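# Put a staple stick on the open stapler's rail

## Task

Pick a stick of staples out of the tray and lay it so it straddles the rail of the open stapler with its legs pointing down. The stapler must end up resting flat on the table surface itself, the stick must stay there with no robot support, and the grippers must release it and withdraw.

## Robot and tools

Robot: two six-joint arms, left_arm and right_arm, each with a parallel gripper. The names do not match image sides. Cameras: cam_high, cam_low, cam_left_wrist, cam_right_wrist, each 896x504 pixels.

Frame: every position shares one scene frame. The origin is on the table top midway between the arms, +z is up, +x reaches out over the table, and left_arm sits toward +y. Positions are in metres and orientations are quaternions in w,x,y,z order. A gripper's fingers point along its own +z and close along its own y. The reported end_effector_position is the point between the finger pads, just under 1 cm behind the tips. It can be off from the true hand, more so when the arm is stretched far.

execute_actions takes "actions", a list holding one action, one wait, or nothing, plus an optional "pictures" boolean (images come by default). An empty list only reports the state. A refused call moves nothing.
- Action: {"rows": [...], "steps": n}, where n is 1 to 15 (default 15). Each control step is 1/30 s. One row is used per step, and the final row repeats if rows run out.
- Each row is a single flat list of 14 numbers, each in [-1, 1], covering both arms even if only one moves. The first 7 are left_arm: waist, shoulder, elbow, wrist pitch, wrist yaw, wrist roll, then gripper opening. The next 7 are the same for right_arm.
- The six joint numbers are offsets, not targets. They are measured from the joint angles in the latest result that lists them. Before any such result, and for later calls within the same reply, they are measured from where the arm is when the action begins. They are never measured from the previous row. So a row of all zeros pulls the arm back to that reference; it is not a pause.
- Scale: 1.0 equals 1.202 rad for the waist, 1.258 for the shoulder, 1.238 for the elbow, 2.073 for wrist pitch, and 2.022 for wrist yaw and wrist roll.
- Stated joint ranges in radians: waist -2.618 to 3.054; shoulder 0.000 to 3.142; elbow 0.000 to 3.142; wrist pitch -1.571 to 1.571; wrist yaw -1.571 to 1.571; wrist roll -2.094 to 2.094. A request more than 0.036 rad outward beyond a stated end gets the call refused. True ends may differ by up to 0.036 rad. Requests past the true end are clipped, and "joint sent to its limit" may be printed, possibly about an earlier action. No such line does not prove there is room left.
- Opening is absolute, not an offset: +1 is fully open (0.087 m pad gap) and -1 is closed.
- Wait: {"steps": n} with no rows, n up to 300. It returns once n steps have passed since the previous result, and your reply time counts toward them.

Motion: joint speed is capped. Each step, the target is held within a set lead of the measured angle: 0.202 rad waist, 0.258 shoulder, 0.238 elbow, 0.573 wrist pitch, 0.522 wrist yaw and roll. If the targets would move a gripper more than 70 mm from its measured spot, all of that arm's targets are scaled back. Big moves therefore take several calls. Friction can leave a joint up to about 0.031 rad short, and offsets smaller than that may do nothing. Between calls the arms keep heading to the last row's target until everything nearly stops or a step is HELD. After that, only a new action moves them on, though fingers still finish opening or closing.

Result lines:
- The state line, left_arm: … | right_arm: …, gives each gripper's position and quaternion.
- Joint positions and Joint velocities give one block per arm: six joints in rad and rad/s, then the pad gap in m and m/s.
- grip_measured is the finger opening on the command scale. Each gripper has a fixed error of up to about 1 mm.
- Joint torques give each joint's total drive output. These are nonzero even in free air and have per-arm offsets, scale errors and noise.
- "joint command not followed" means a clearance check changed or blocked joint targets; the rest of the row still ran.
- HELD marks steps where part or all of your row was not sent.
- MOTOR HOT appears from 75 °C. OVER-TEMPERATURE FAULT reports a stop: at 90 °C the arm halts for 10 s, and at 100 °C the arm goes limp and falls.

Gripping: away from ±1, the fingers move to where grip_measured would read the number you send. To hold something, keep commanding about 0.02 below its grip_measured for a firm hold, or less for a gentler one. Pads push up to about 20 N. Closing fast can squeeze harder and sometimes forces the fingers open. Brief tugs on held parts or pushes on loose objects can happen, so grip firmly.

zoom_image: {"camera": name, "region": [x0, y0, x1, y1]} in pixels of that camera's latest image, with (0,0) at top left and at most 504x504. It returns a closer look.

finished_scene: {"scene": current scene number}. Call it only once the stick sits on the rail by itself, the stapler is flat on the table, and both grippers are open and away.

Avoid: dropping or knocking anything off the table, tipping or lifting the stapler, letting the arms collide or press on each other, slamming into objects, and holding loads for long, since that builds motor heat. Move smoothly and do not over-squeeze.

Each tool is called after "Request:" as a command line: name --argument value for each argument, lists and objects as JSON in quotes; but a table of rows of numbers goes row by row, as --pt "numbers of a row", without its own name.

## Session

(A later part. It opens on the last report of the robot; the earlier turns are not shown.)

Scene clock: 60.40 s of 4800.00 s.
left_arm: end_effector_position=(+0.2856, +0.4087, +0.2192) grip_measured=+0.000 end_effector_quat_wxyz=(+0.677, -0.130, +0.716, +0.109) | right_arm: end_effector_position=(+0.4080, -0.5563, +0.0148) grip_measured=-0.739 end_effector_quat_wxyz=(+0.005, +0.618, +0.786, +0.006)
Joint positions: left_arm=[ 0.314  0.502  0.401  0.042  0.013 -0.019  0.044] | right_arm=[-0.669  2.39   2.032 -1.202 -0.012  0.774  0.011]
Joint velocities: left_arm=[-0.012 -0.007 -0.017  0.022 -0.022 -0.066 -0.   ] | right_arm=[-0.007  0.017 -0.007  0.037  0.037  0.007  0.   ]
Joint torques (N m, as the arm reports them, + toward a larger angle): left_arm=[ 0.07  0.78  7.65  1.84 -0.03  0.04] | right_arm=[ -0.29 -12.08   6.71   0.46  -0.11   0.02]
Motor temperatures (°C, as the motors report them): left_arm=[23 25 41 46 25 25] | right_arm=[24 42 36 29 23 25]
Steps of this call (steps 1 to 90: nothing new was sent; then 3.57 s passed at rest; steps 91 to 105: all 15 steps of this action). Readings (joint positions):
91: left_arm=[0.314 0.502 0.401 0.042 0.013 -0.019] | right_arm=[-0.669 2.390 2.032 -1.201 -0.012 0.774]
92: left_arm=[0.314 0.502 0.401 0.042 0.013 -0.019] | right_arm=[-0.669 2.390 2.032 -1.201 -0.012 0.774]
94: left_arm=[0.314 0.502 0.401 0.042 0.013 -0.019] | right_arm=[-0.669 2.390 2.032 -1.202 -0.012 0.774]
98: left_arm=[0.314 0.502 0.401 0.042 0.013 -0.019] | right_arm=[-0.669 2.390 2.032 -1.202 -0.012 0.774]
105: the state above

Request:
execute_actions --actions '[{"rows":[[0,0,0,0,0,0,0,0,-0.05,0.05,-0.06,0,0,-0.8],[0,0,0,0,0,0,0,0,-0.05,0.05,-0.06,0,0,-0.8],[0,0,0,0,0,0,0,0,-0.05,0.05,-0.06,0,0,-0.8],[0,0,0,0,0,0,0,0,-0.1,0.1,-0.12,0,0,-0.8],[0,0,0,0,0,0,0,0,-0.1,0.1,-0.12,0,0,-0.8],[0,0,0,0,0,0,0,0,-0.1,0.1,-0.12,0,0,-0.8],[0,0,0,0,0,0,0,0,-0.2,0.1,-0.17,0,0,-0.8],[0,0,0,0,0,0,0,0,-0.2,0.1,-0.17,0,0,-0.8],[0,0,0,0,0,0,0,0,-0.2,0.1,-0.17,0,0,-0.8],[0,0,0,0,0,0,0,0.87,-0.35,-0.1,-0.155,0,0.365,-0.8]],"steps":15}]' --pictures false

Request:
execute_actions --actions '[{"steps":50}]'

Scene clock: 71.10 s of 4800.00 s.
left_arm: end_effector_position=(+0.2856, +0.4087, +0.2192) grip_measured=+0.000 end_effector_quat_wxyz=(+0.677, -0.130, +0.716, +0.109) | right_arm: end_effector_position=(+0.3934, -0.4525, +0.1573) grip_measured=-0.739 end_effector_quat_wxyz=(+0.044, +0.684, +0.728, +0.018)
Joint positions: left_arm=[ 0.314  0.502  0.401  0.042  0.013 -0.019  0.044] | right_arm=[-0.474  2.003  1.979 -1.452 -0.001  1.146  0.011]
Joint velocities: left_arm=[-0.017  0.007 -0.012 -0.081 -0.051  0.007  0.001] | right_arm=[ 1.546 -0.706 -0.335 -0.315  0.022  1.78   0.   ]
Joint torques (N m, as the arm reports them, + toward a larger angle): left_arm=[ 0.06  0.76  7.63  1.83 -0.03  0.03] | right_arm=[ 1.16 -9.06  3.75  0.38 -0.17  0.08]
Motor temperatures (°C, as the motors report them): left_arm=[23 25 41 46 25 25] | right_arm=[24 44 36 28 23 25]
Steps of this call (steps 1 to 15: the robot went on to your last target; steps 16 to 90: nothing new was sent; then 7.20 s passed at rest; steps 91 to 105: all 15 steps of this action). Readings (joint positions):
91: left_arm=[0.314 0.502 0.401 0.042 0.013 -0.019] | right_arm=[-0.669 2.387 2.038 -1.214 -0.012 0.774]
92: left_arm=[0.314 0.502 0.401 0.042 0.013 -0.019] | right_arm=[-0.669 2.385 2.045 -1.235 -0.012 0.774]
94: left_arm=[0.314 0.502 0.401 0.042 0.013 -0.019] | right_arm=[-0.669 2.369 2.064 -1.277 -0.012 0.774]
98: left_arm=[0.314 0.502 0.401 0.042 0.013 -0.019] | right_arm=[-0.669 2.280 2.103 -1.375 -0.012 0.774]
105: the state above

Scene clock: 72.77 s of 4800.00 s.
left_arm: end_effector_position=(+0.2856, +0.4087, +0.2192) grip_measured=+0.000 end_effector_quat_wxyz=(+0.677, -0.130, +0.716, +0.109) | right_arm: end_effector_position=(+0.3299, -0.1365, +0.1605) grip_measured=-0.739 end_effector_quat_wxyz=(+0.001, +0.485, +0.874, +0.018)
Joint positions: left_arm=[ 0.314  0.502  0.401  0.042  0.013 -0.019  0.044] | right_arm=[ 0.379  1.965  1.933 -1.506 -0.018  1.503  0.011]
Joint velocities: left_arm=[ 0.007 -0.007 -0.012  0.037 -0.007  0.081 -0.   ] | right_arm=[-0.007 -0.002 -0.007 -0.022  0.037  0.007  0.001]
Joint torques (N m, as the arm reports them, + toward a larger angle): left_arm=[ 0.01  0.8   7.57  1.8  -0.02  0.04] | right_arm=[ -0.49 -10.21   4.37   0.22  -0.04   0.12]
Motor temperatures (°C, as the motors report them): left_arm=[23 25 41 46 25 25] | right_arm=[24 43 36 28 23 25]
Steps of this call (steps 1 to 45: the robot went on to your last target; steps 46 to 50: nothing new was sent). Readings (joint positions):
1: left_arm=[0.314 0.502 0.401 0.042 0.013 -0.019] | right_arm=[-0.416 1.983 1.969 -1.460 -0.001 1.205]
2: left_arm=[0.314 0.502 0.401 0.042 0.013 -0.019] | right_arm=[-0.355 1.972 1.962 -1.466 -0.001 1.256]
4: left_arm=[0.314 0.502 0.401 0.042 0.013 -0.019] | right_arm=[-0.227 1.965 1.953 -1.473 -0.003 1.335]
8: left_arm=[0.314 0.502 0.401 0.042 0.013 -0.019] | right_arm=[0.038 1.965 1.934 -1.476 -0.006 1.426]
50: the state above
All arms were judged still, so your last target was given up. Only a new action makes them travel on or press farther. Fingers that are still opening or closing keep moving.

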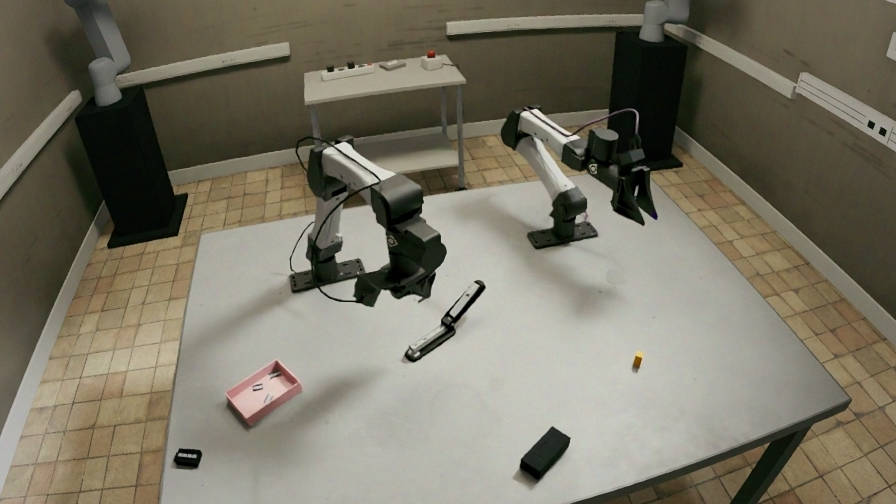

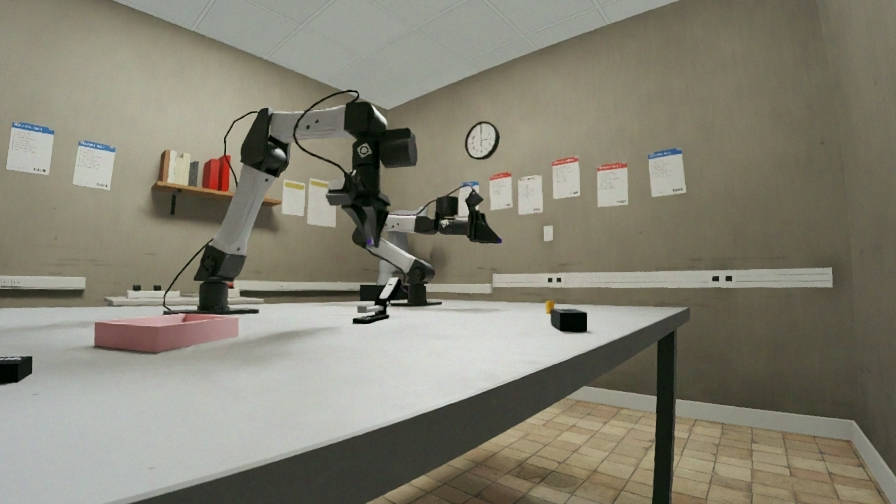

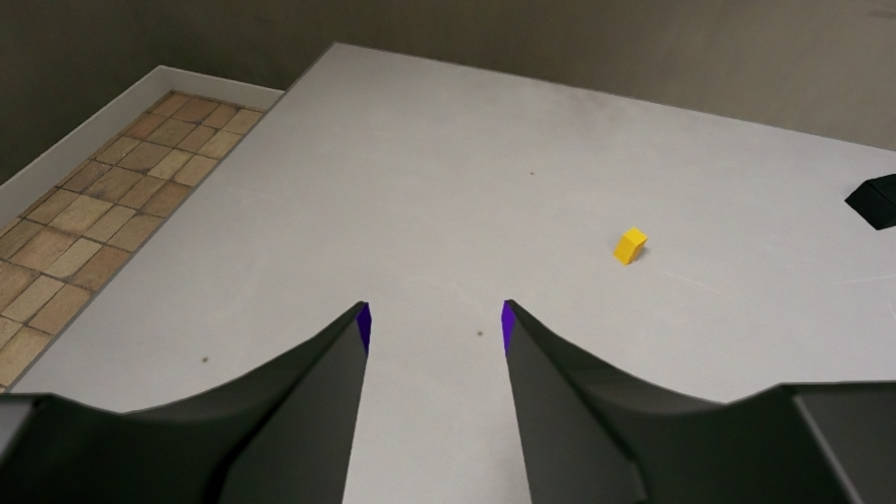

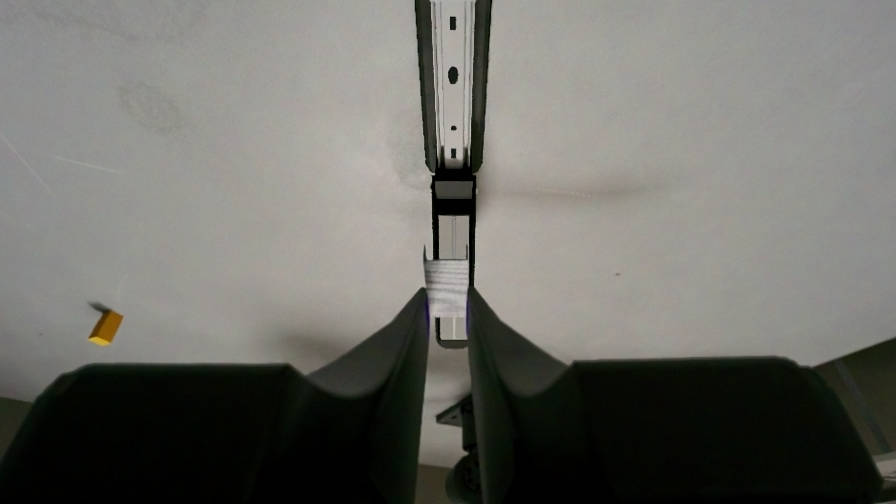

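Request:
execute_actions --actions '[{"rows":[[0,0,0,0,0,0,0,0.03,0.03,-0.14,0.085,0,0.02,-0.8],[0,0,0,0,0,0,0,0.03,0.03,-0.14,0.085,0,0.02,-0.8],[0,0,0,0,0,0,0,0.03,0.03,-0.14,0.085,0,0.02,-0.8],[0,0,0,0,0,0,0,0.03,0.03,-0.28,0.17,0,0.02,-0.8]],"steps":15}]' --pictures false

Request:
execute_actions --actions '[{"steps":30}]'

Scene clock: 81.60 s of 4800.00 s.
left_arm: end_effector_position=(+0.2856, +0.4087, +0.2192) grip_measured=+0.000 end_effector_quat_wxyz=(+0.677, -0.130, +0.716, +0.109) | right_arm: end_effector_position=(+0.3180, -0.1296, +0.0554) grip_measured=-0.739 end_effector_quat_wxyz=(-0.020, +0.484, +0.875, -0.018)
Joint positions: left_arm=[ 0.314  0.502  0.401  0.042  0.013 -0.019  0.044] | right_arm=[ 0.412  2.02   1.59  -1.192 -0.016  1.534  0.011]
Joint velocities: left_arm=[-0.007  0.007 -0.007  0.037  0.066 -0.022 -0.   ] | right_arm=[-0.007 -0.002  0.007  0.125  0.066  0.051  0.   ]
Joint torques (N m, as the arm reports them, + toward a larger angle): left_arm=[-0.05  0.69  7.71  1.79 -0.02  0.04] | right_arm=[  0.05 -10.53   6.18   0.43  -0.12   0.14]
Motor temperatures (°C, as the motors report them): left_arm=[23 25 42 46 25 25] | right_arm=[24 43 36 28 23 25]
Steps of this call (steps 1 to 90: nothing new was sent; then 5.33 s passed at rest; steps 91 to 105: all 15 steps of this action). Readings (joint positions):
91: left_arm=[0.314 0.502 0.401 0.042 0.013 -0.019] | right_arm=[0.382 1.962 1.905 -1.478 -0.017 1.508]
92: left_arm=[0.314 0.502 0.401 0.042 0.013 -0.019] | right_arm=[0.387 1.959 1.867 -1.449 -0.016 1.514]
94: left_arm=[0.314 0.502 0.401 0.042 0.013 -0.019] | right_arm=[0.400 1.970 1.775 -1.383 -0.016 1.521]
98: left_arm=[0.314 0.502 0.401 0.042 0.013 -0.019] | right_arm=[0.412 2.009 1.604 -1.265 -0.016 1.529]
105: the state above

Scene clock: 82.60 s of 4800.00 s.
left_arm: end_effector_position=(+0.2856, +0.4087, +0.2192) grip_measured=+0.000 end_effector_quat_wxyz=(+0.677, -0.130, +0.716, +0.109) | right_arm: end_effector_position=(+0.3221, -0.1272, +0.0551) grip_measured=-0.739 end_effector_quat_wxyz=(-0.015, +0.485, +0.874, -0.010)
Joint positions: left_arm=[ 0.314  0.502  0.401  0.042  0.013 -0.019  0.044] | right_arm=[ 0.412  2.02   1.59  -1.173 -0.016  1.535  0.011]
Joint velocities: left_arm=[ 0.002 -0.007 -0.017 -0.081  0.007 -0.022  0.   ] | right_arm=[-0.007 -0.007 -0.017 -0.007 -0.022 -0.125  0.   ]
Joint torques (N m, as the arm reports them, + toward a larger angle): left_arm=[0.01 0.66 7.65 1.81 0.   0.03] | right_arm=[  0.02 -10.65   6.22   0.5   -0.12   0.12]
Motor temperatures (°C, as the motors report them): left_arm=[23 25 42 46 25 25] | right_arm=[24 43 36 28 23 25]
Steps of this call (steps 1 to 30: the robot went on to your last target). Readings (joint positions):
1: left_arm=[0.314 0.502 0.401 0.042 0.013 -0.019] | right_arm=[0.412 2.020 1.590 -1.187 -0.016 1.534]
2: left_arm=[0.314 0.502 0.401 0.042 0.013 -0.019] | right_arm=[0.412 2.020 1.590 -1.184 -0.016 1.534]
4: left_arm=[0.314 0.502 0.401 0.042 0.013 -0.019] | right_arm=[0.412 2.020 1.590 -1.180 -0.016 1.534]
8: left_arm=[0.314 0.502 0.401 0.042 0.013 -0.019] | right_arm=[0.412 2.020 1.590 -1.175 -0.016 1.535]
30: the state above
All arms were judged still, so your last target was given up. Only a new action makes them travel on or press farther. Fingers that are still opening or closing keep moving.

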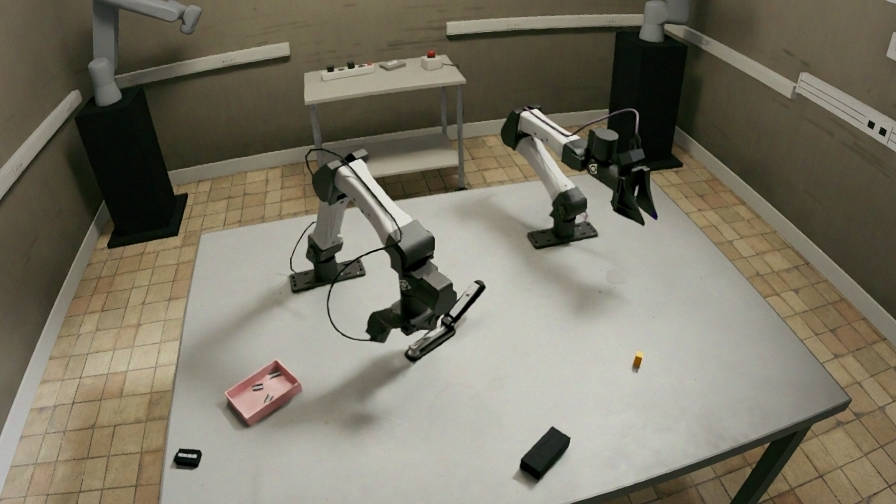

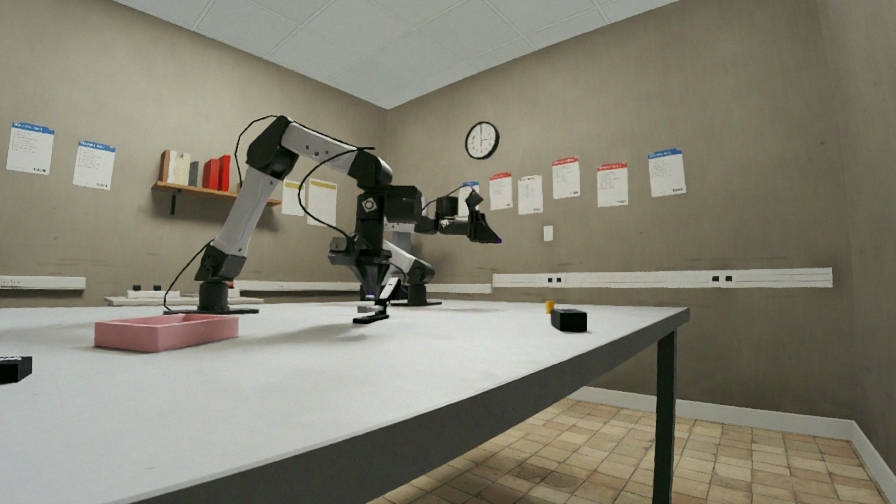

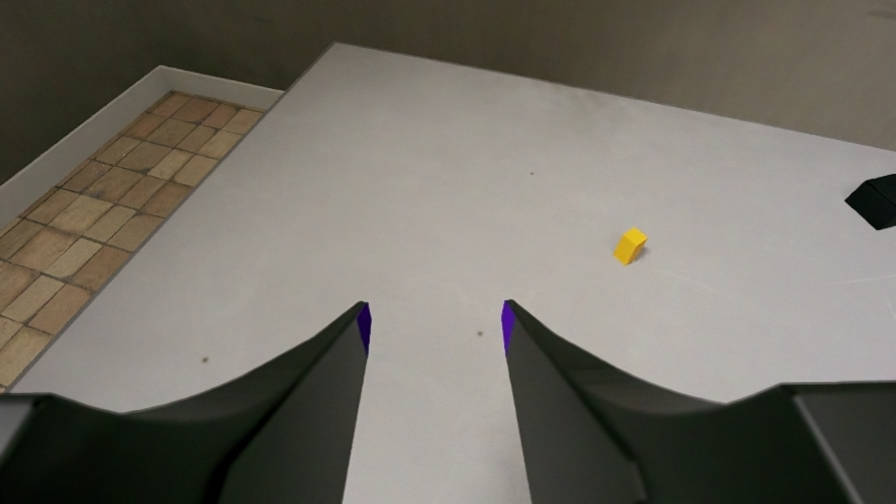

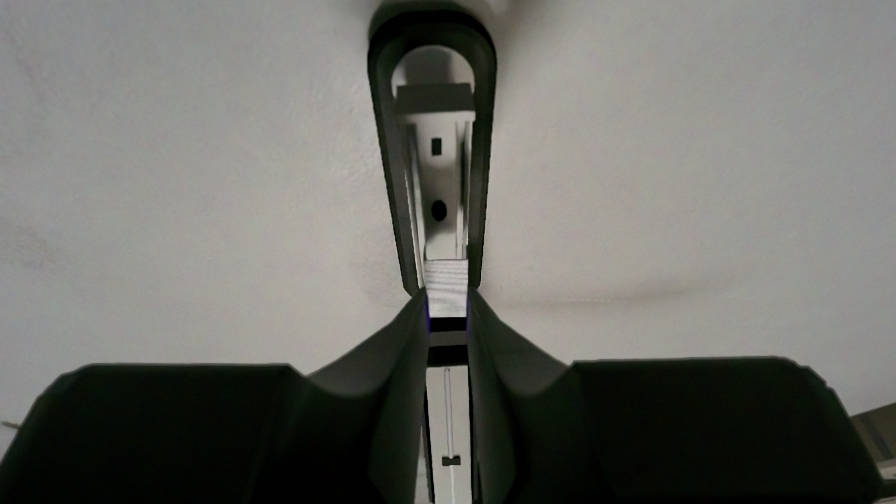

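Request:
execute_actions --actions '[{"rows":[[0,0,0,0,0,0,0,0,0,-0.035,0.038,0,0,-0.8]],"steps":15}]' --pictures false

Request:
execute_actions --actions '[{"steps":20}]'

Scene clock: 88.97 s of 4800.00 s.
left_arm: end_effector_position=(+0.2856, +0.4087, +0.2192) grip_measured=+0.000 end_effector_quat_wxyz=(+0.677, -0.130, +0.716, +0.109) | right_arm: end_effector_position=(+0.3285, -0.1235, +0.0495) grip_measured=-0.739 end_effector_quat_wxyz=(-0.006, +0.485, +0.875, +0.005)
Joint positions: left_arm=[ 0.314  0.502  0.401  0.042  0.013 -0.019  0.044] | right_arm=[ 0.412  2.02   1.568 -1.117 -0.016  1.535  0.011]
Joint velocities: left_arm=[ 0.002  0.007 -0.007 -0.022  0.022  0.007  0.001] | right_arm=[ 0.007 -0.007  0.002  0.007  0.007 -0.022  0.001]
Joint torques (N m, as the arm reports them, + toward a larger angle): left_arm=[-0.01  0.68  7.57  1.8  -0.03  0.04] | right_arm=[-0.28 -9.41  4.7   0.58 -0.1   0.03]
Motor temperatures (°C, as the motors report them): left_arm=[23 25 42 47 25 25] | right_arm=[24 43 36 28 23 25]
Steps of this call (steps 1 to 90: nothing new was sent; then 2.87 s passed at rest; steps 91 to 105: all 15 steps of this action). Readings (joint positions):
91: left_arm=[0.314 0.502 0.401 0.042 0.013 -0.019] | right_arm=[0.412 2.020 1.586 -1.166 -0.016 1.535]
92: left_arm=[0.314 0.502 0.401 0.042 0.013 -0.019] | right_arm=[0.412 2.020 1.581 -1.154 -0.016 1.535]
94: left_arm=[0.314 0.502 0.401 0.042 0.013 -0.019] | right_arm=[0.412 2.020 1.571 -1.139 -0.016 1.535]
98: left_arm=[0.314 0.502 0.401 0.042 0.013 -0.019] | right_arm=[0.412 2.020 1.568 -1.126 -0.016 1.535]
105: the state above

Scene clock: 89.63 s of 4800.00 s.
left_arm: end_effector_position=(+0.2856, +0.4087, +0.2192) grip_measured=+0.000 end_effector_quat_wxyz=(+0.677, -0.130, +0.716, +0.109) | right_arm: end_effector_position=(+0.3289, -0.1233, +0.0495) grip_measured=-0.739 end_effector_quat_wxyz=(-0.006, +0.485, +0.875, +0.006)
Joint positions: left_arm=[ 0.314  0.502  0.401  0.042  0.013 -0.019  0.044] | right_arm=[ 0.412  2.02   1.568 -1.115 -0.016  1.535  0.011]
Joint velocities: left_arm=[ 0.007 -0.007 -0.002 -0.081 -0.037  0.022  0.   ] | right_arm=[-0.002 -0.007 -0.002 -0.022  0.007 -0.037  0.   ]
Joint torques (N m, as the arm reports them, + toward a larger angle): left_arm=[ 0.01  0.75  7.65  1.83 -0.01  0.03] | right_arm=[-0.3  -9.42  4.72  0.58 -0.1   0.02]
Motor temperatures (°C, as the motors report them): left_arm=[23 25 42 47 25 25] | right_arm=[24 43 36 28 23 25]
Steps of this call (steps 1 to 15: the robot went on to your last target; steps 16 to 20: nothing new was sent). Readings (joint positions):
1: left_arm=[0.314 0.502 0.401 0.042 0.013 -0.019] | right_arm=[0.412 2.020 1.568 -1.116 -0.016 1.535]
2: left_arm=[0.314 0.502 0.401 0.042 0.013 -0.019] | right_arm=[0.412 2.020 1.568 -1.116 -0.016 1.535]
4: left_arm=[0.314 0.502 0.401 0.042 0.013 -0.019] | right_arm=[0.412 2.020 1.568 -1.116 -0.016 1.535]
8: left_arm=[0.314 0.502 0.401 0.042 0.013 -0.019] | right_arm=[0.412 2.020 1.568 -1.115 -0.016 1.535]
20: the state above
All arms were judged still, so your last target was given up. Only a new action makes them travel on or press farther. Fingers that are still opening or closing keep moving.

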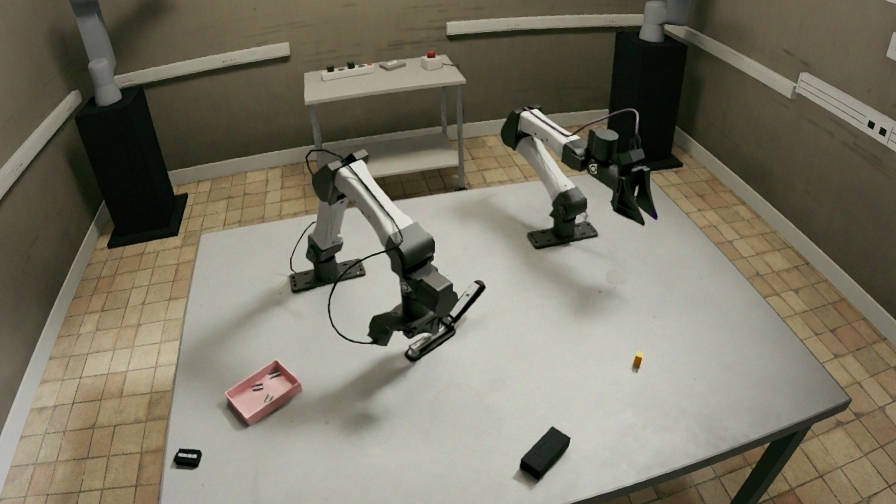

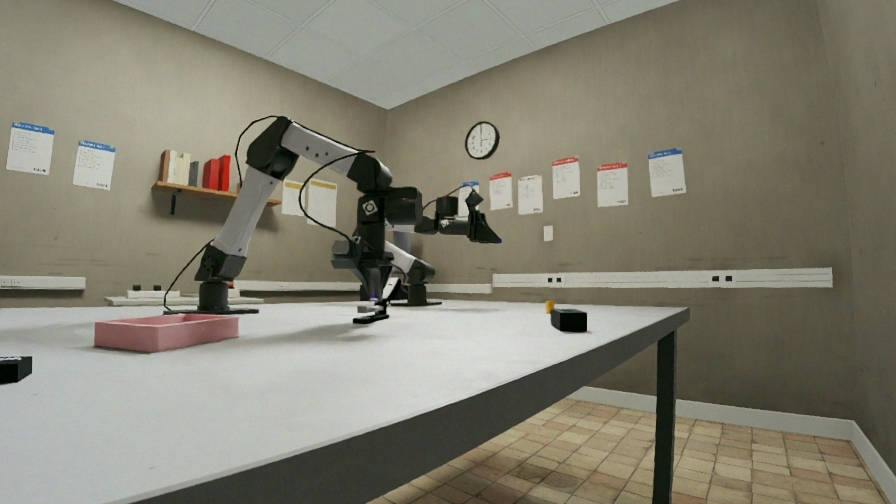

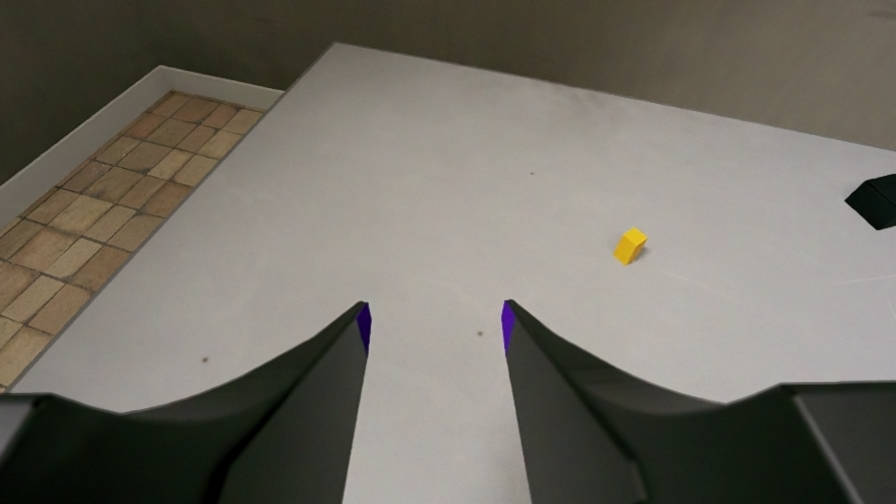

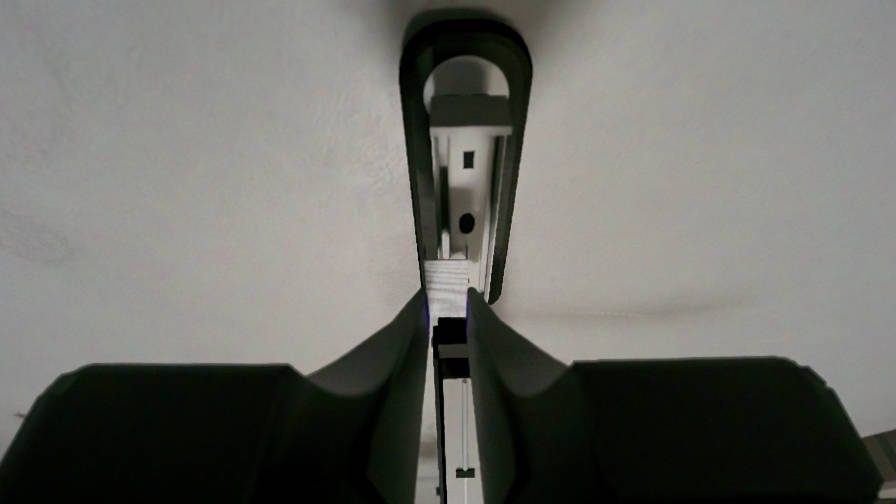

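Request:
execute_actions --actions '[{"rows":[[0,0,0,0,0,0,0,0,0,-0.033,0,0,0,-0.8]],"steps":15}]'

Scene clock: 95.37 s of 4800.00 s.
left_arm: end_effector_position=(+0.2856, +0.4087, +0.2192) grip_measured=+0.000 end_effector_quat_wxyz=(+0.677, -0.130, +0.716, +0.109) | right_arm: end_effector_position=(+0.3237, -0.1263, +0.0445) grip_measured=-0.739 end_effector_quat_wxyz=(-0.011, +0.485, +0.874, -0.003)
Joint positions: left_arm=[ 0.314  0.502  0.401  0.042  0.013 -0.019  0.044] | right_arm=[ 0.412  2.02   1.547 -1.114 -0.016  1.535  0.011]
Joint velocities: left_arm=[-0.002 -0.002  0.002  0.051 -0.037 -0.066  0.001] | right_arm=[-0.002 -0.007 -0.012 -0.051  0.007  0.037 -0.001]
Joint torques (N m, as the arm reports them, + toward a larger angle): left_arm=[ 0.02  0.67  7.64  1.81 -0.04  0.04] | right_arm=[-0.29 -9.39  4.7   0.3  -0.1   0.02]
Motor temperatures (°C, as the motors report them): left_arm=[23 25 42 47 25 25] | right_arm=[24 42 36 28 23 25]
Steps of this call (steps 1 to 90: nothing new was sent; then 2.23 s passed at rest; steps 91 to 105: all 15 steps of this action). Readings (joint positions):
91: left_arm=[0.314 0.502 0.401 0.042 0.013 -0.019] | right_arm=[0.412 2.020 1.565 -1.114 -0.016 1.535]
92: left_arm=[0.314 0.502 0.401 0.042 0.013 -0.019] | right_arm=[0.412 2.020 1.561 -1.114 -0.016 1.535]
94: left_arm=[0.314 0.502 0.401 0.042 0.013 -0.019] | right_arm=[0.412 2.020 1.551 -1.114 -0.016 1.535]
98: left_arm=[0.314 0.502 0.401 0.042 0.013 -0.019] | right_arm=[0.412 2.020 1.547 -1.114 -0.016 1.535]
105: the state above

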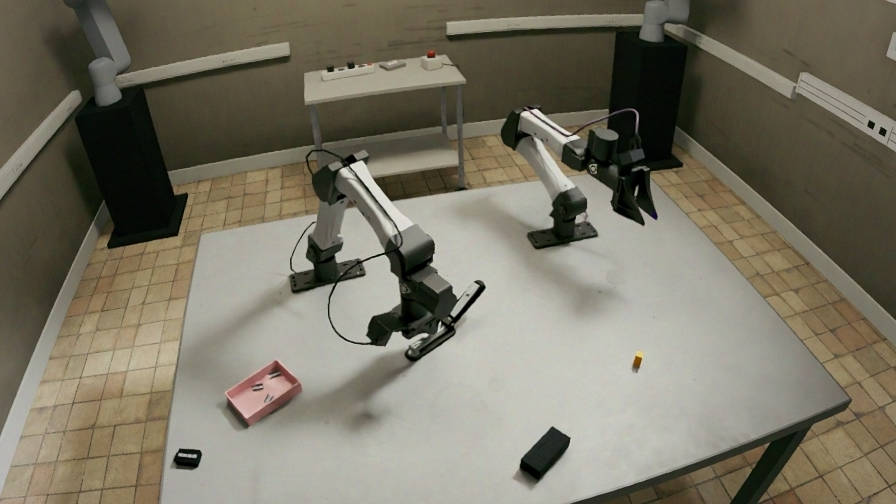

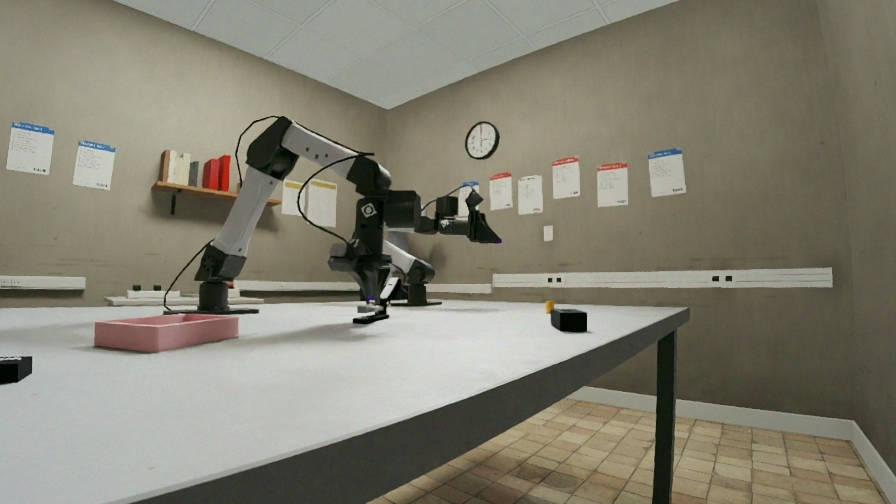

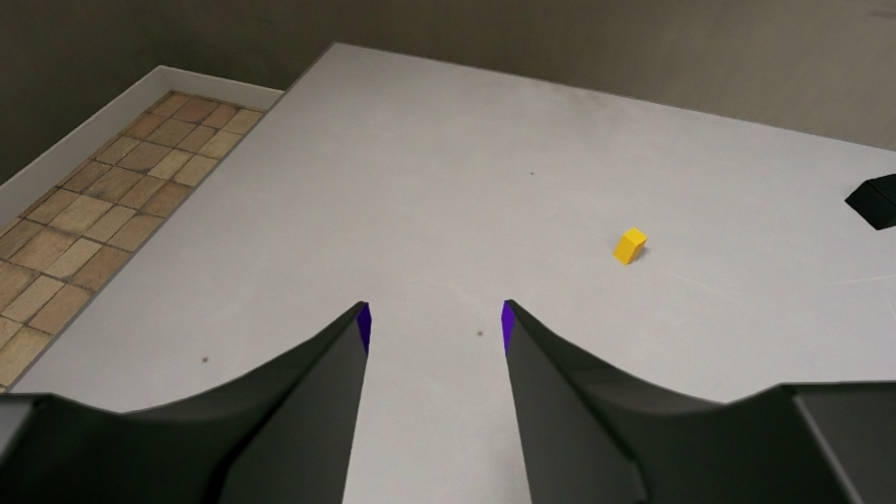

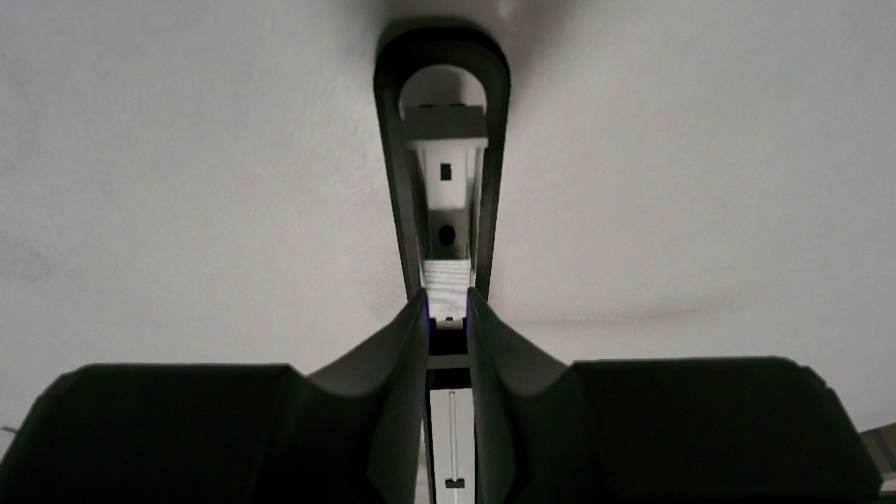

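Request:
execute_actions --actions '[{"rows":[[0,0,0,0,0,0,0,0,0,-0.045,0.028,0,0,-0.8]],"steps":15}]' --pictures false

Request:
execute_actions --actions '[{"rows":[[0,0,0,0,0,0,0,0,0,0,0,0,0,-0.55],[0,0,0,0,0,0,0,0,0,0,0,0,0,-0.55],[0,0,0,0,0,0,0,0,0,0,0,0,0,-0.55],[0,0,0,0,0,0,0,0,0,0,0,0,0,-0.55],[0,0,0,0,0,0,0,0,0,0,0,0,0,-0.55],[0,0,0,0,0,0,0,0,0,0,0,0,0,-0.55],[0,0,0,0,0,0,0,0,0,0.06,-0.04,0,0,-0.55],[0,0,0,0,0,0,0,0,0,0.06,-0.04,0,0,-0.55],[0,0,0,0,0,0,0,0,0,0.12,-0.075,0,0,-0.55]],"steps":15}]' --pictures false

Request:
execute_actions --actions '[{"steps":20}]'

Request:
zoom_image --camera "cam_low" --region '[320, 260, 440, 335]'

Scene clock: 107.37 s of 4800.00 s.
left_arm: end_effector_position=(+0.2856, +0.4087, +0.2192) grip_measured=+0.000 end_effector_quat_wxyz=(+0.677, -0.130, +0.716, +0.109) | right_arm: end_effector_position=(+0.3235, -0.1262, +0.0378) grip_measured=-0.739 end_effector_quat_wxyz=(-0.010, +0.485, +0.875, +0.000)
Joint positions: left_arm=[ 0.314  0.502  0.401  0.042  0.013 -0.019  0.044] | right_arm=[ 0.412  2.02   1.519 -1.08  -0.017  1.535  0.011]
Joint velocities: left_arm=[ 0.012 -0.017  0.022  0.037  0.037  0.022 -0.   ] | right_arm=[ 0.002  0.017 -0.012  0.037 -0.022  0.066  0.   ]
Joint torques (N m, as the arm reports them, + toward a larger angle): left_arm=[ 0.01  0.79  7.61  1.82 -0.02  0.03] | right_arm=[-0.3  -9.35  4.03  0.58 -0.09  0.02]
Motor temperatures (°C, as the motors report them): left_arm=[23 25 43 47 25 25] | right_arm=[24 41 36 28 23 25]
Steps of this call (steps 1 to 15: the robot went on to your last target; steps 16 to 90: nothing new was sent; then 8.50 s passed at rest; steps 91 to 105: all 15 steps of this action). Readings (joint positions):
91: left_arm=[0.314 0.502 0.401 0.042 0.013 -0.019] | right_arm=[0.412 2.020 1.541 -1.107 -0.016 1.535]
92: left_arm=[0.314 0.502 0.401 0.042 0.013 -0.019] | right_arm=[0.412 2.020 1.534 -1.099 -0.016 1.535]
94: left_arm=[0.314 0.502 0.401 0.042 0.013 -0.019] | right_arm=[0.412 2.020 1.519 -1.089 -0.017 1.535]
98: left_arm=[0.314 0.502 0.401 0.042 0.013 -0.019] | right_arm=[0.412 2.020 1.519 -1.082 -0.017 1.535]
105: the state above

Scene clock: 107.87 s of 4800.00 s.
left_arm: end_effector_position=(+0.2856, +0.4087, +0.2192) grip_measured=+0.000 end_effector_quat_wxyz=(+0.677, -0.130, +0.716, +0.109) | right_arm: end_effector_position=(+0.3339, -0.1202, +0.0679) grip_measured=-0.550 end_effector_quat_wxyz=(-0.005, +0.485, +0.875, +0.009)
Joint positions: left_arm=[ 0.314  0.502  0.401  0.042  0.013 -0.019  0.044] | right_arm=[ 0.412  2.024  1.648 -1.185 -0.017  1.535  0.02 ]
Joint velocities: left_arm=[ 0.007 -0.012 -0.002 -0.007  0.095  0.007 -0.   ] | right_arm=[-0.007 -0.022  0.007 -0.227 -0.022  0.037 -0.001]
Joint torques (N m, as the arm reports them, + toward a larger angle): left_arm=[ 0.01  0.75  7.65  1.8  -0.04  0.03] | right_arm=[-0.3  -9.86  8.4   0.16 -0.1   0.02]
Motor temperatures (°C, as the motors report them): left_arm=[23 25 43 47 25 25] | right_arm=[24 41 36 28 23 25]
Steps of this call (steps 1 to 15: all 15 steps of this action). Readings (joint positions):
1: left_arm=[0.314 0.502 0.401 0.042 0.013 -0.019] | right_arm=[0.412 2.020 1.519 -1.080 -0.017 1.535]
2: left_arm=[0.314 0.502 0.401 0.042 0.013 -0.019] | right_arm=[0.412 2.020 1.519 -1.080 -0.017 1.535]
4: left_arm=[0.314 0.502 0.401 0.042 0.013 -0.019] | right_arm=[0.412 2.020 1.519 -1.080 -0.017 1.535]
8: left_arm=[0.314 0.502 0.401 0.042 0.013 -0.019] | right_arm=[0.412 2.021 1.538 -1.105 -0.017 1.535]
15: the state above

Scene clock: 108.53 s of 4800.00 s.
left_arm: end_effector_position=(+0.2856, +0.4087, +0.2192) grip_measured=+0.000 end_effector_quat_wxyz=(+0.677, -0.130, +0.716, +0.109) | right_arm: end_effector_position=(+0.3268, -0.1243, +0.0680) grip_measured=-0.550 end_effector_quat_wxyz=(-0.013, +0.485, +0.874, -0.005)
Joint positions: left_arm=[ 0.314  0.502  0.401  0.042  0.013 -0.019  0.044] | right_arm=[ 0.412  2.024  1.648 -1.217 -0.017  1.535  0.02 ]
Joint velocities: left_arm=[-0.007  0.007  0.002  0.007 -0.037  0.051  0.001] | right_arm=[-0.007  0.002 -0.002 -0.037  0.066 -0.022 -0.   ]
Joint torques (N m, as the arm reports them, + toward a larger angle): left_arm=[ 0.05  0.76  7.67  1.83 -0.03  0.05] | right_arm=[-0.3  -9.77  8.34  0.09 -0.1   0.02]
Motor temperatures (°C, as the motors report them): left_arm=[23 25 43 47 25 25] | right_arm=[24 41 36 28 23 25]
Steps of this call (steps 1 to 20: the robot went on to your last target). Readings (joint positions):
1: left_arm=[0.314 0.502 0.401 0.042 0.013 -0.019] | right_arm=[0.412 2.024 1.648 -1.192 -0.017 1.535]
2: left_arm=[0.314 0.502 0.401 0.042 0.013 -0.019] | right_arm=[0.412 2.024 1.648 -1.198 -0.017 1.535]
4: left_arm=[0.314 0.502 0.401 0.042 0.013 -0.019] | right_arm=[0.412 2.024 1.648 -1.206 -0.017 1.535]
8: left_arm=[0.314 0.502 0.401 0.042 0.013 -0.019] | right_arm=[0.412 2.024 1.648 -1.213 -0.017 1.535]
20: the state above

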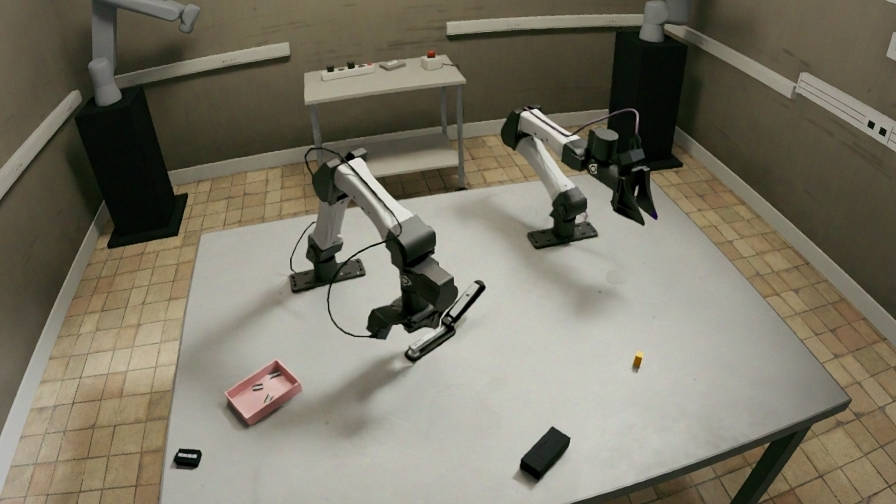

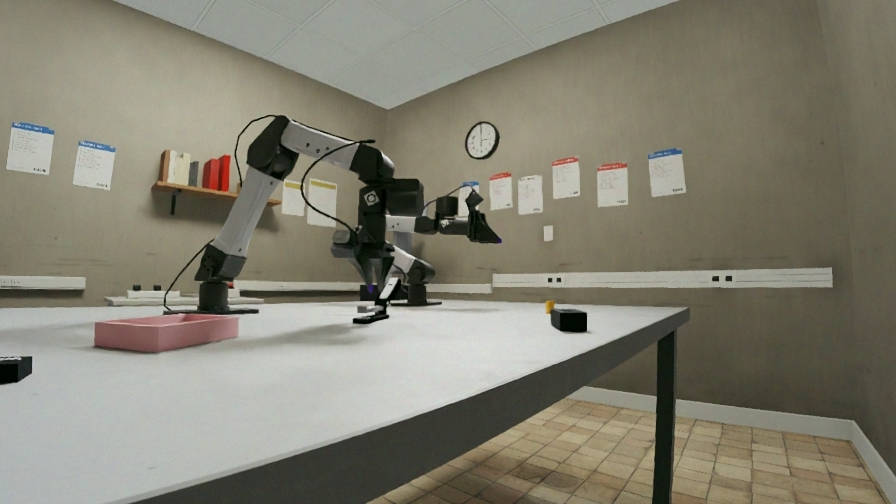

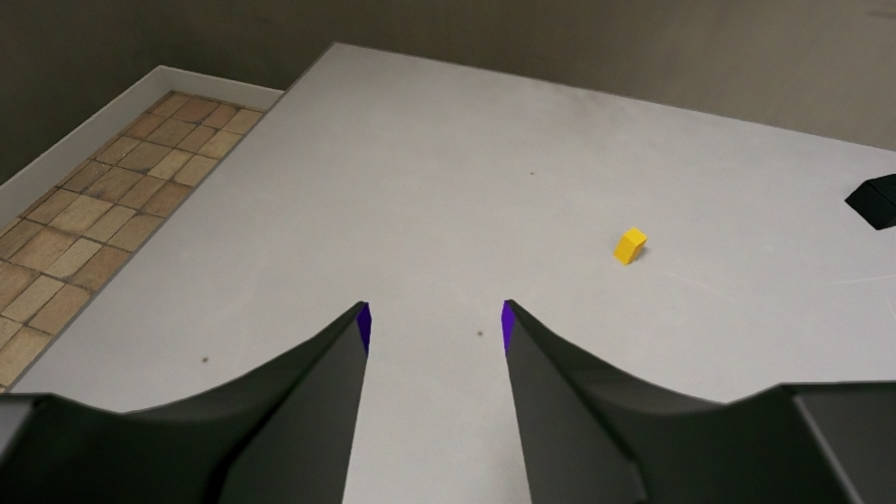

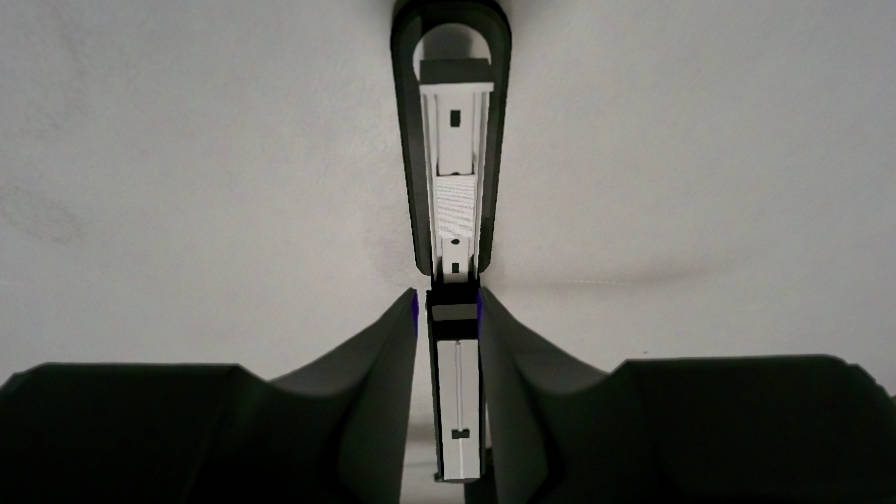

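Region (320, 260, 440, 335) of cam_low's 896x504 image, scaled by 4.200, with more detail than that image has; it fills the top 315 rows of this view, and the rest is white.

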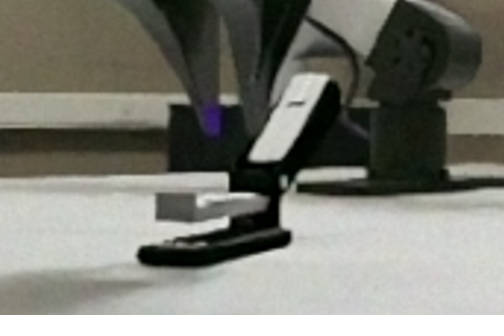

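Request:
execute_actions --actions '[{"rows":[[0,0,0,0,0,0,0,0,-0.1,0.15,-0.15,0,0,-0.5],[0,0,0,0,0,0,0,0,-0.1,0.15,-0.15,0,0,-0.5],[0,0,0,0,0,0,0,0,-0.1,0.15,-0.15,0,0,-0.5],[0,0,0,0,0,0,0,0,-0.1,0.15,-0.15,0,0,-0.5],[0,0,0,0,0,0,0,-0.4,-0.9,-0.55,0.3,0,-0.7,0]],"steps":15}]' --pictures false

Request:
execute_actions --actions '[{"steps":45}]' --pictures false

Request:
finished_scene --scene 2

Scene clock: 121.53 s of 4800.00 s.
left_arm: end_effector_position=(+0.2856, +0.4087, +0.2192) grip_measured=+0.000 end_effector_quat_wxyz=(+0.677, -0.130, +0.716, +0.109) | right_arm: end_effector_position=(+0.3433, -0.3159, +0.1819) grip_measured=+0.000 end_effector_quat_wxyz=(+0.340, +0.283, +0.889, +0.123)
Joint positions: left_arm=[ 0.314  0.502  0.401  0.042  0.013 -0.019  0.044] | right_arm=[-0.081  1.218  1.086 -0.7   -0.007  0.649  0.044]
Joint velocities: left_arm=[-0.012  0.007 -0.012 -0.037 -0.007  0.022 -0.   ] | right_arm=[-0.305 -2.557 -1.937  0.388  0.066 -2.879 -0.   ]
Joint torques (N m, as the arm reports them, + toward a larger angle): left_arm=[-0.04  0.75  7.52  1.82 -0.03  0.04] | right_arm=[ 2.34 -4.58  7.99  2.36 -0.4  -0.09]
Motor temperatures (°C, as the motors report them): left_arm=[23 25 43 47 25 25] | right_arm=[24 41 37 28 23 25]
Steps of this call (steps 1 to 15: the robot went on to your last target; steps 16 to 90: nothing new was sent; then 9.50 s passed at rest; steps 91 to 105: all 15 steps of this action). Readings (joint positions):
91: left_arm=[0.314 0.502 0.401 0.042 0.013 -0.019] | right_arm=[0.412 2.021 1.666 -1.247 -0.017 1.535]
92: left_arm=[0.314 0.502 0.401 0.042 0.013 -0.019] | right_arm=[0.412 2.018 1.692 -1.290 -0.017 1.535]
94: left_arm=[0.314 0.502 0.401 0.042 0.013 -0.019] | right_arm=[0.412 1.984 1.751 -1.358 -0.017 1.535]
98: left_arm=[0.314 0.502 0.401 0.042 0.013 -0.019] | right_arm=[0.276 1.745 1.557 -1.059 -0.030 1.261]
105: the state above

Scene clock: 123.03 s of 4800.00 s.
left_arm: end_effector_position=(+0.2856, +0.4087, +0.2192) grip_measured=+0.000 end_effector_quat_wxyz=(+0.677, -0.130, +0.716, +0.109) | right_arm: end_effector_position=(+0.3062, -0.3352, +0.2431) grip_measured=+0.000 end_effector_quat_wxyz=(+0.501, +0.039, +0.863, +0.045)
Joint positions: left_arm=[ 0.314  0.502  0.401  0.042  0.013 -0.019  0.044] | right_arm=[-0.078  0.878  0.984 -0.622 -0.01   0.129  0.044]
Joint velocities: left_arm=[-0.012  0.012  0.007  0.007 -0.022 -0.022  0.001] | right_arm=[-0.007  0.012  0.002  0.007 -0.007 -0.022 -0.001]
Joint torques (N m, as the arm reports them, + toward a larger angle): left_arm=[ 0.02  0.74  7.6   1.83 -0.02  0.04] | right_arm=[ 0.41 -0.09  6.34  2.51 -0.22 -0.09]
Motor temperatures (°C, as the motors report them): left_arm=[23 25 43 47 25 25] | right_arm=[24 40 37 28 23 25]
Steps of this call (steps 1 to 45: the robot went on to your last target). Readings (joint positions):
1: left_arm=[0.314 0.502 0.401 0.042 0.013 -0.019] | right_arm=[-0.084 1.129 1.032 -0.696 -0.005 0.551]
2: left_arm=[0.314 0.502 0.401 0.042 0.013 -0.019] | right_arm=[-0.081 1.046 0.998 -0.695 -0.007 0.466]
4: left_arm=[0.314 0.502 0.401 0.042 0.013 -0.019] | right_arm=[-0.078 0.926 0.984 -0.683 -0.009 0.344]
8: left_arm=[0.314 0.502 0.401 0.042 0.013 -0.019] | right_arm=[-0.078 0.878 0.984 -0.628 -0.009 0.216]
45: the state above
All arms were judged still, so your last target was given up. Only a new action makes them travel on or press farther. Fingers that are still opening or closing keep moving.

The scene is finished: the task was done.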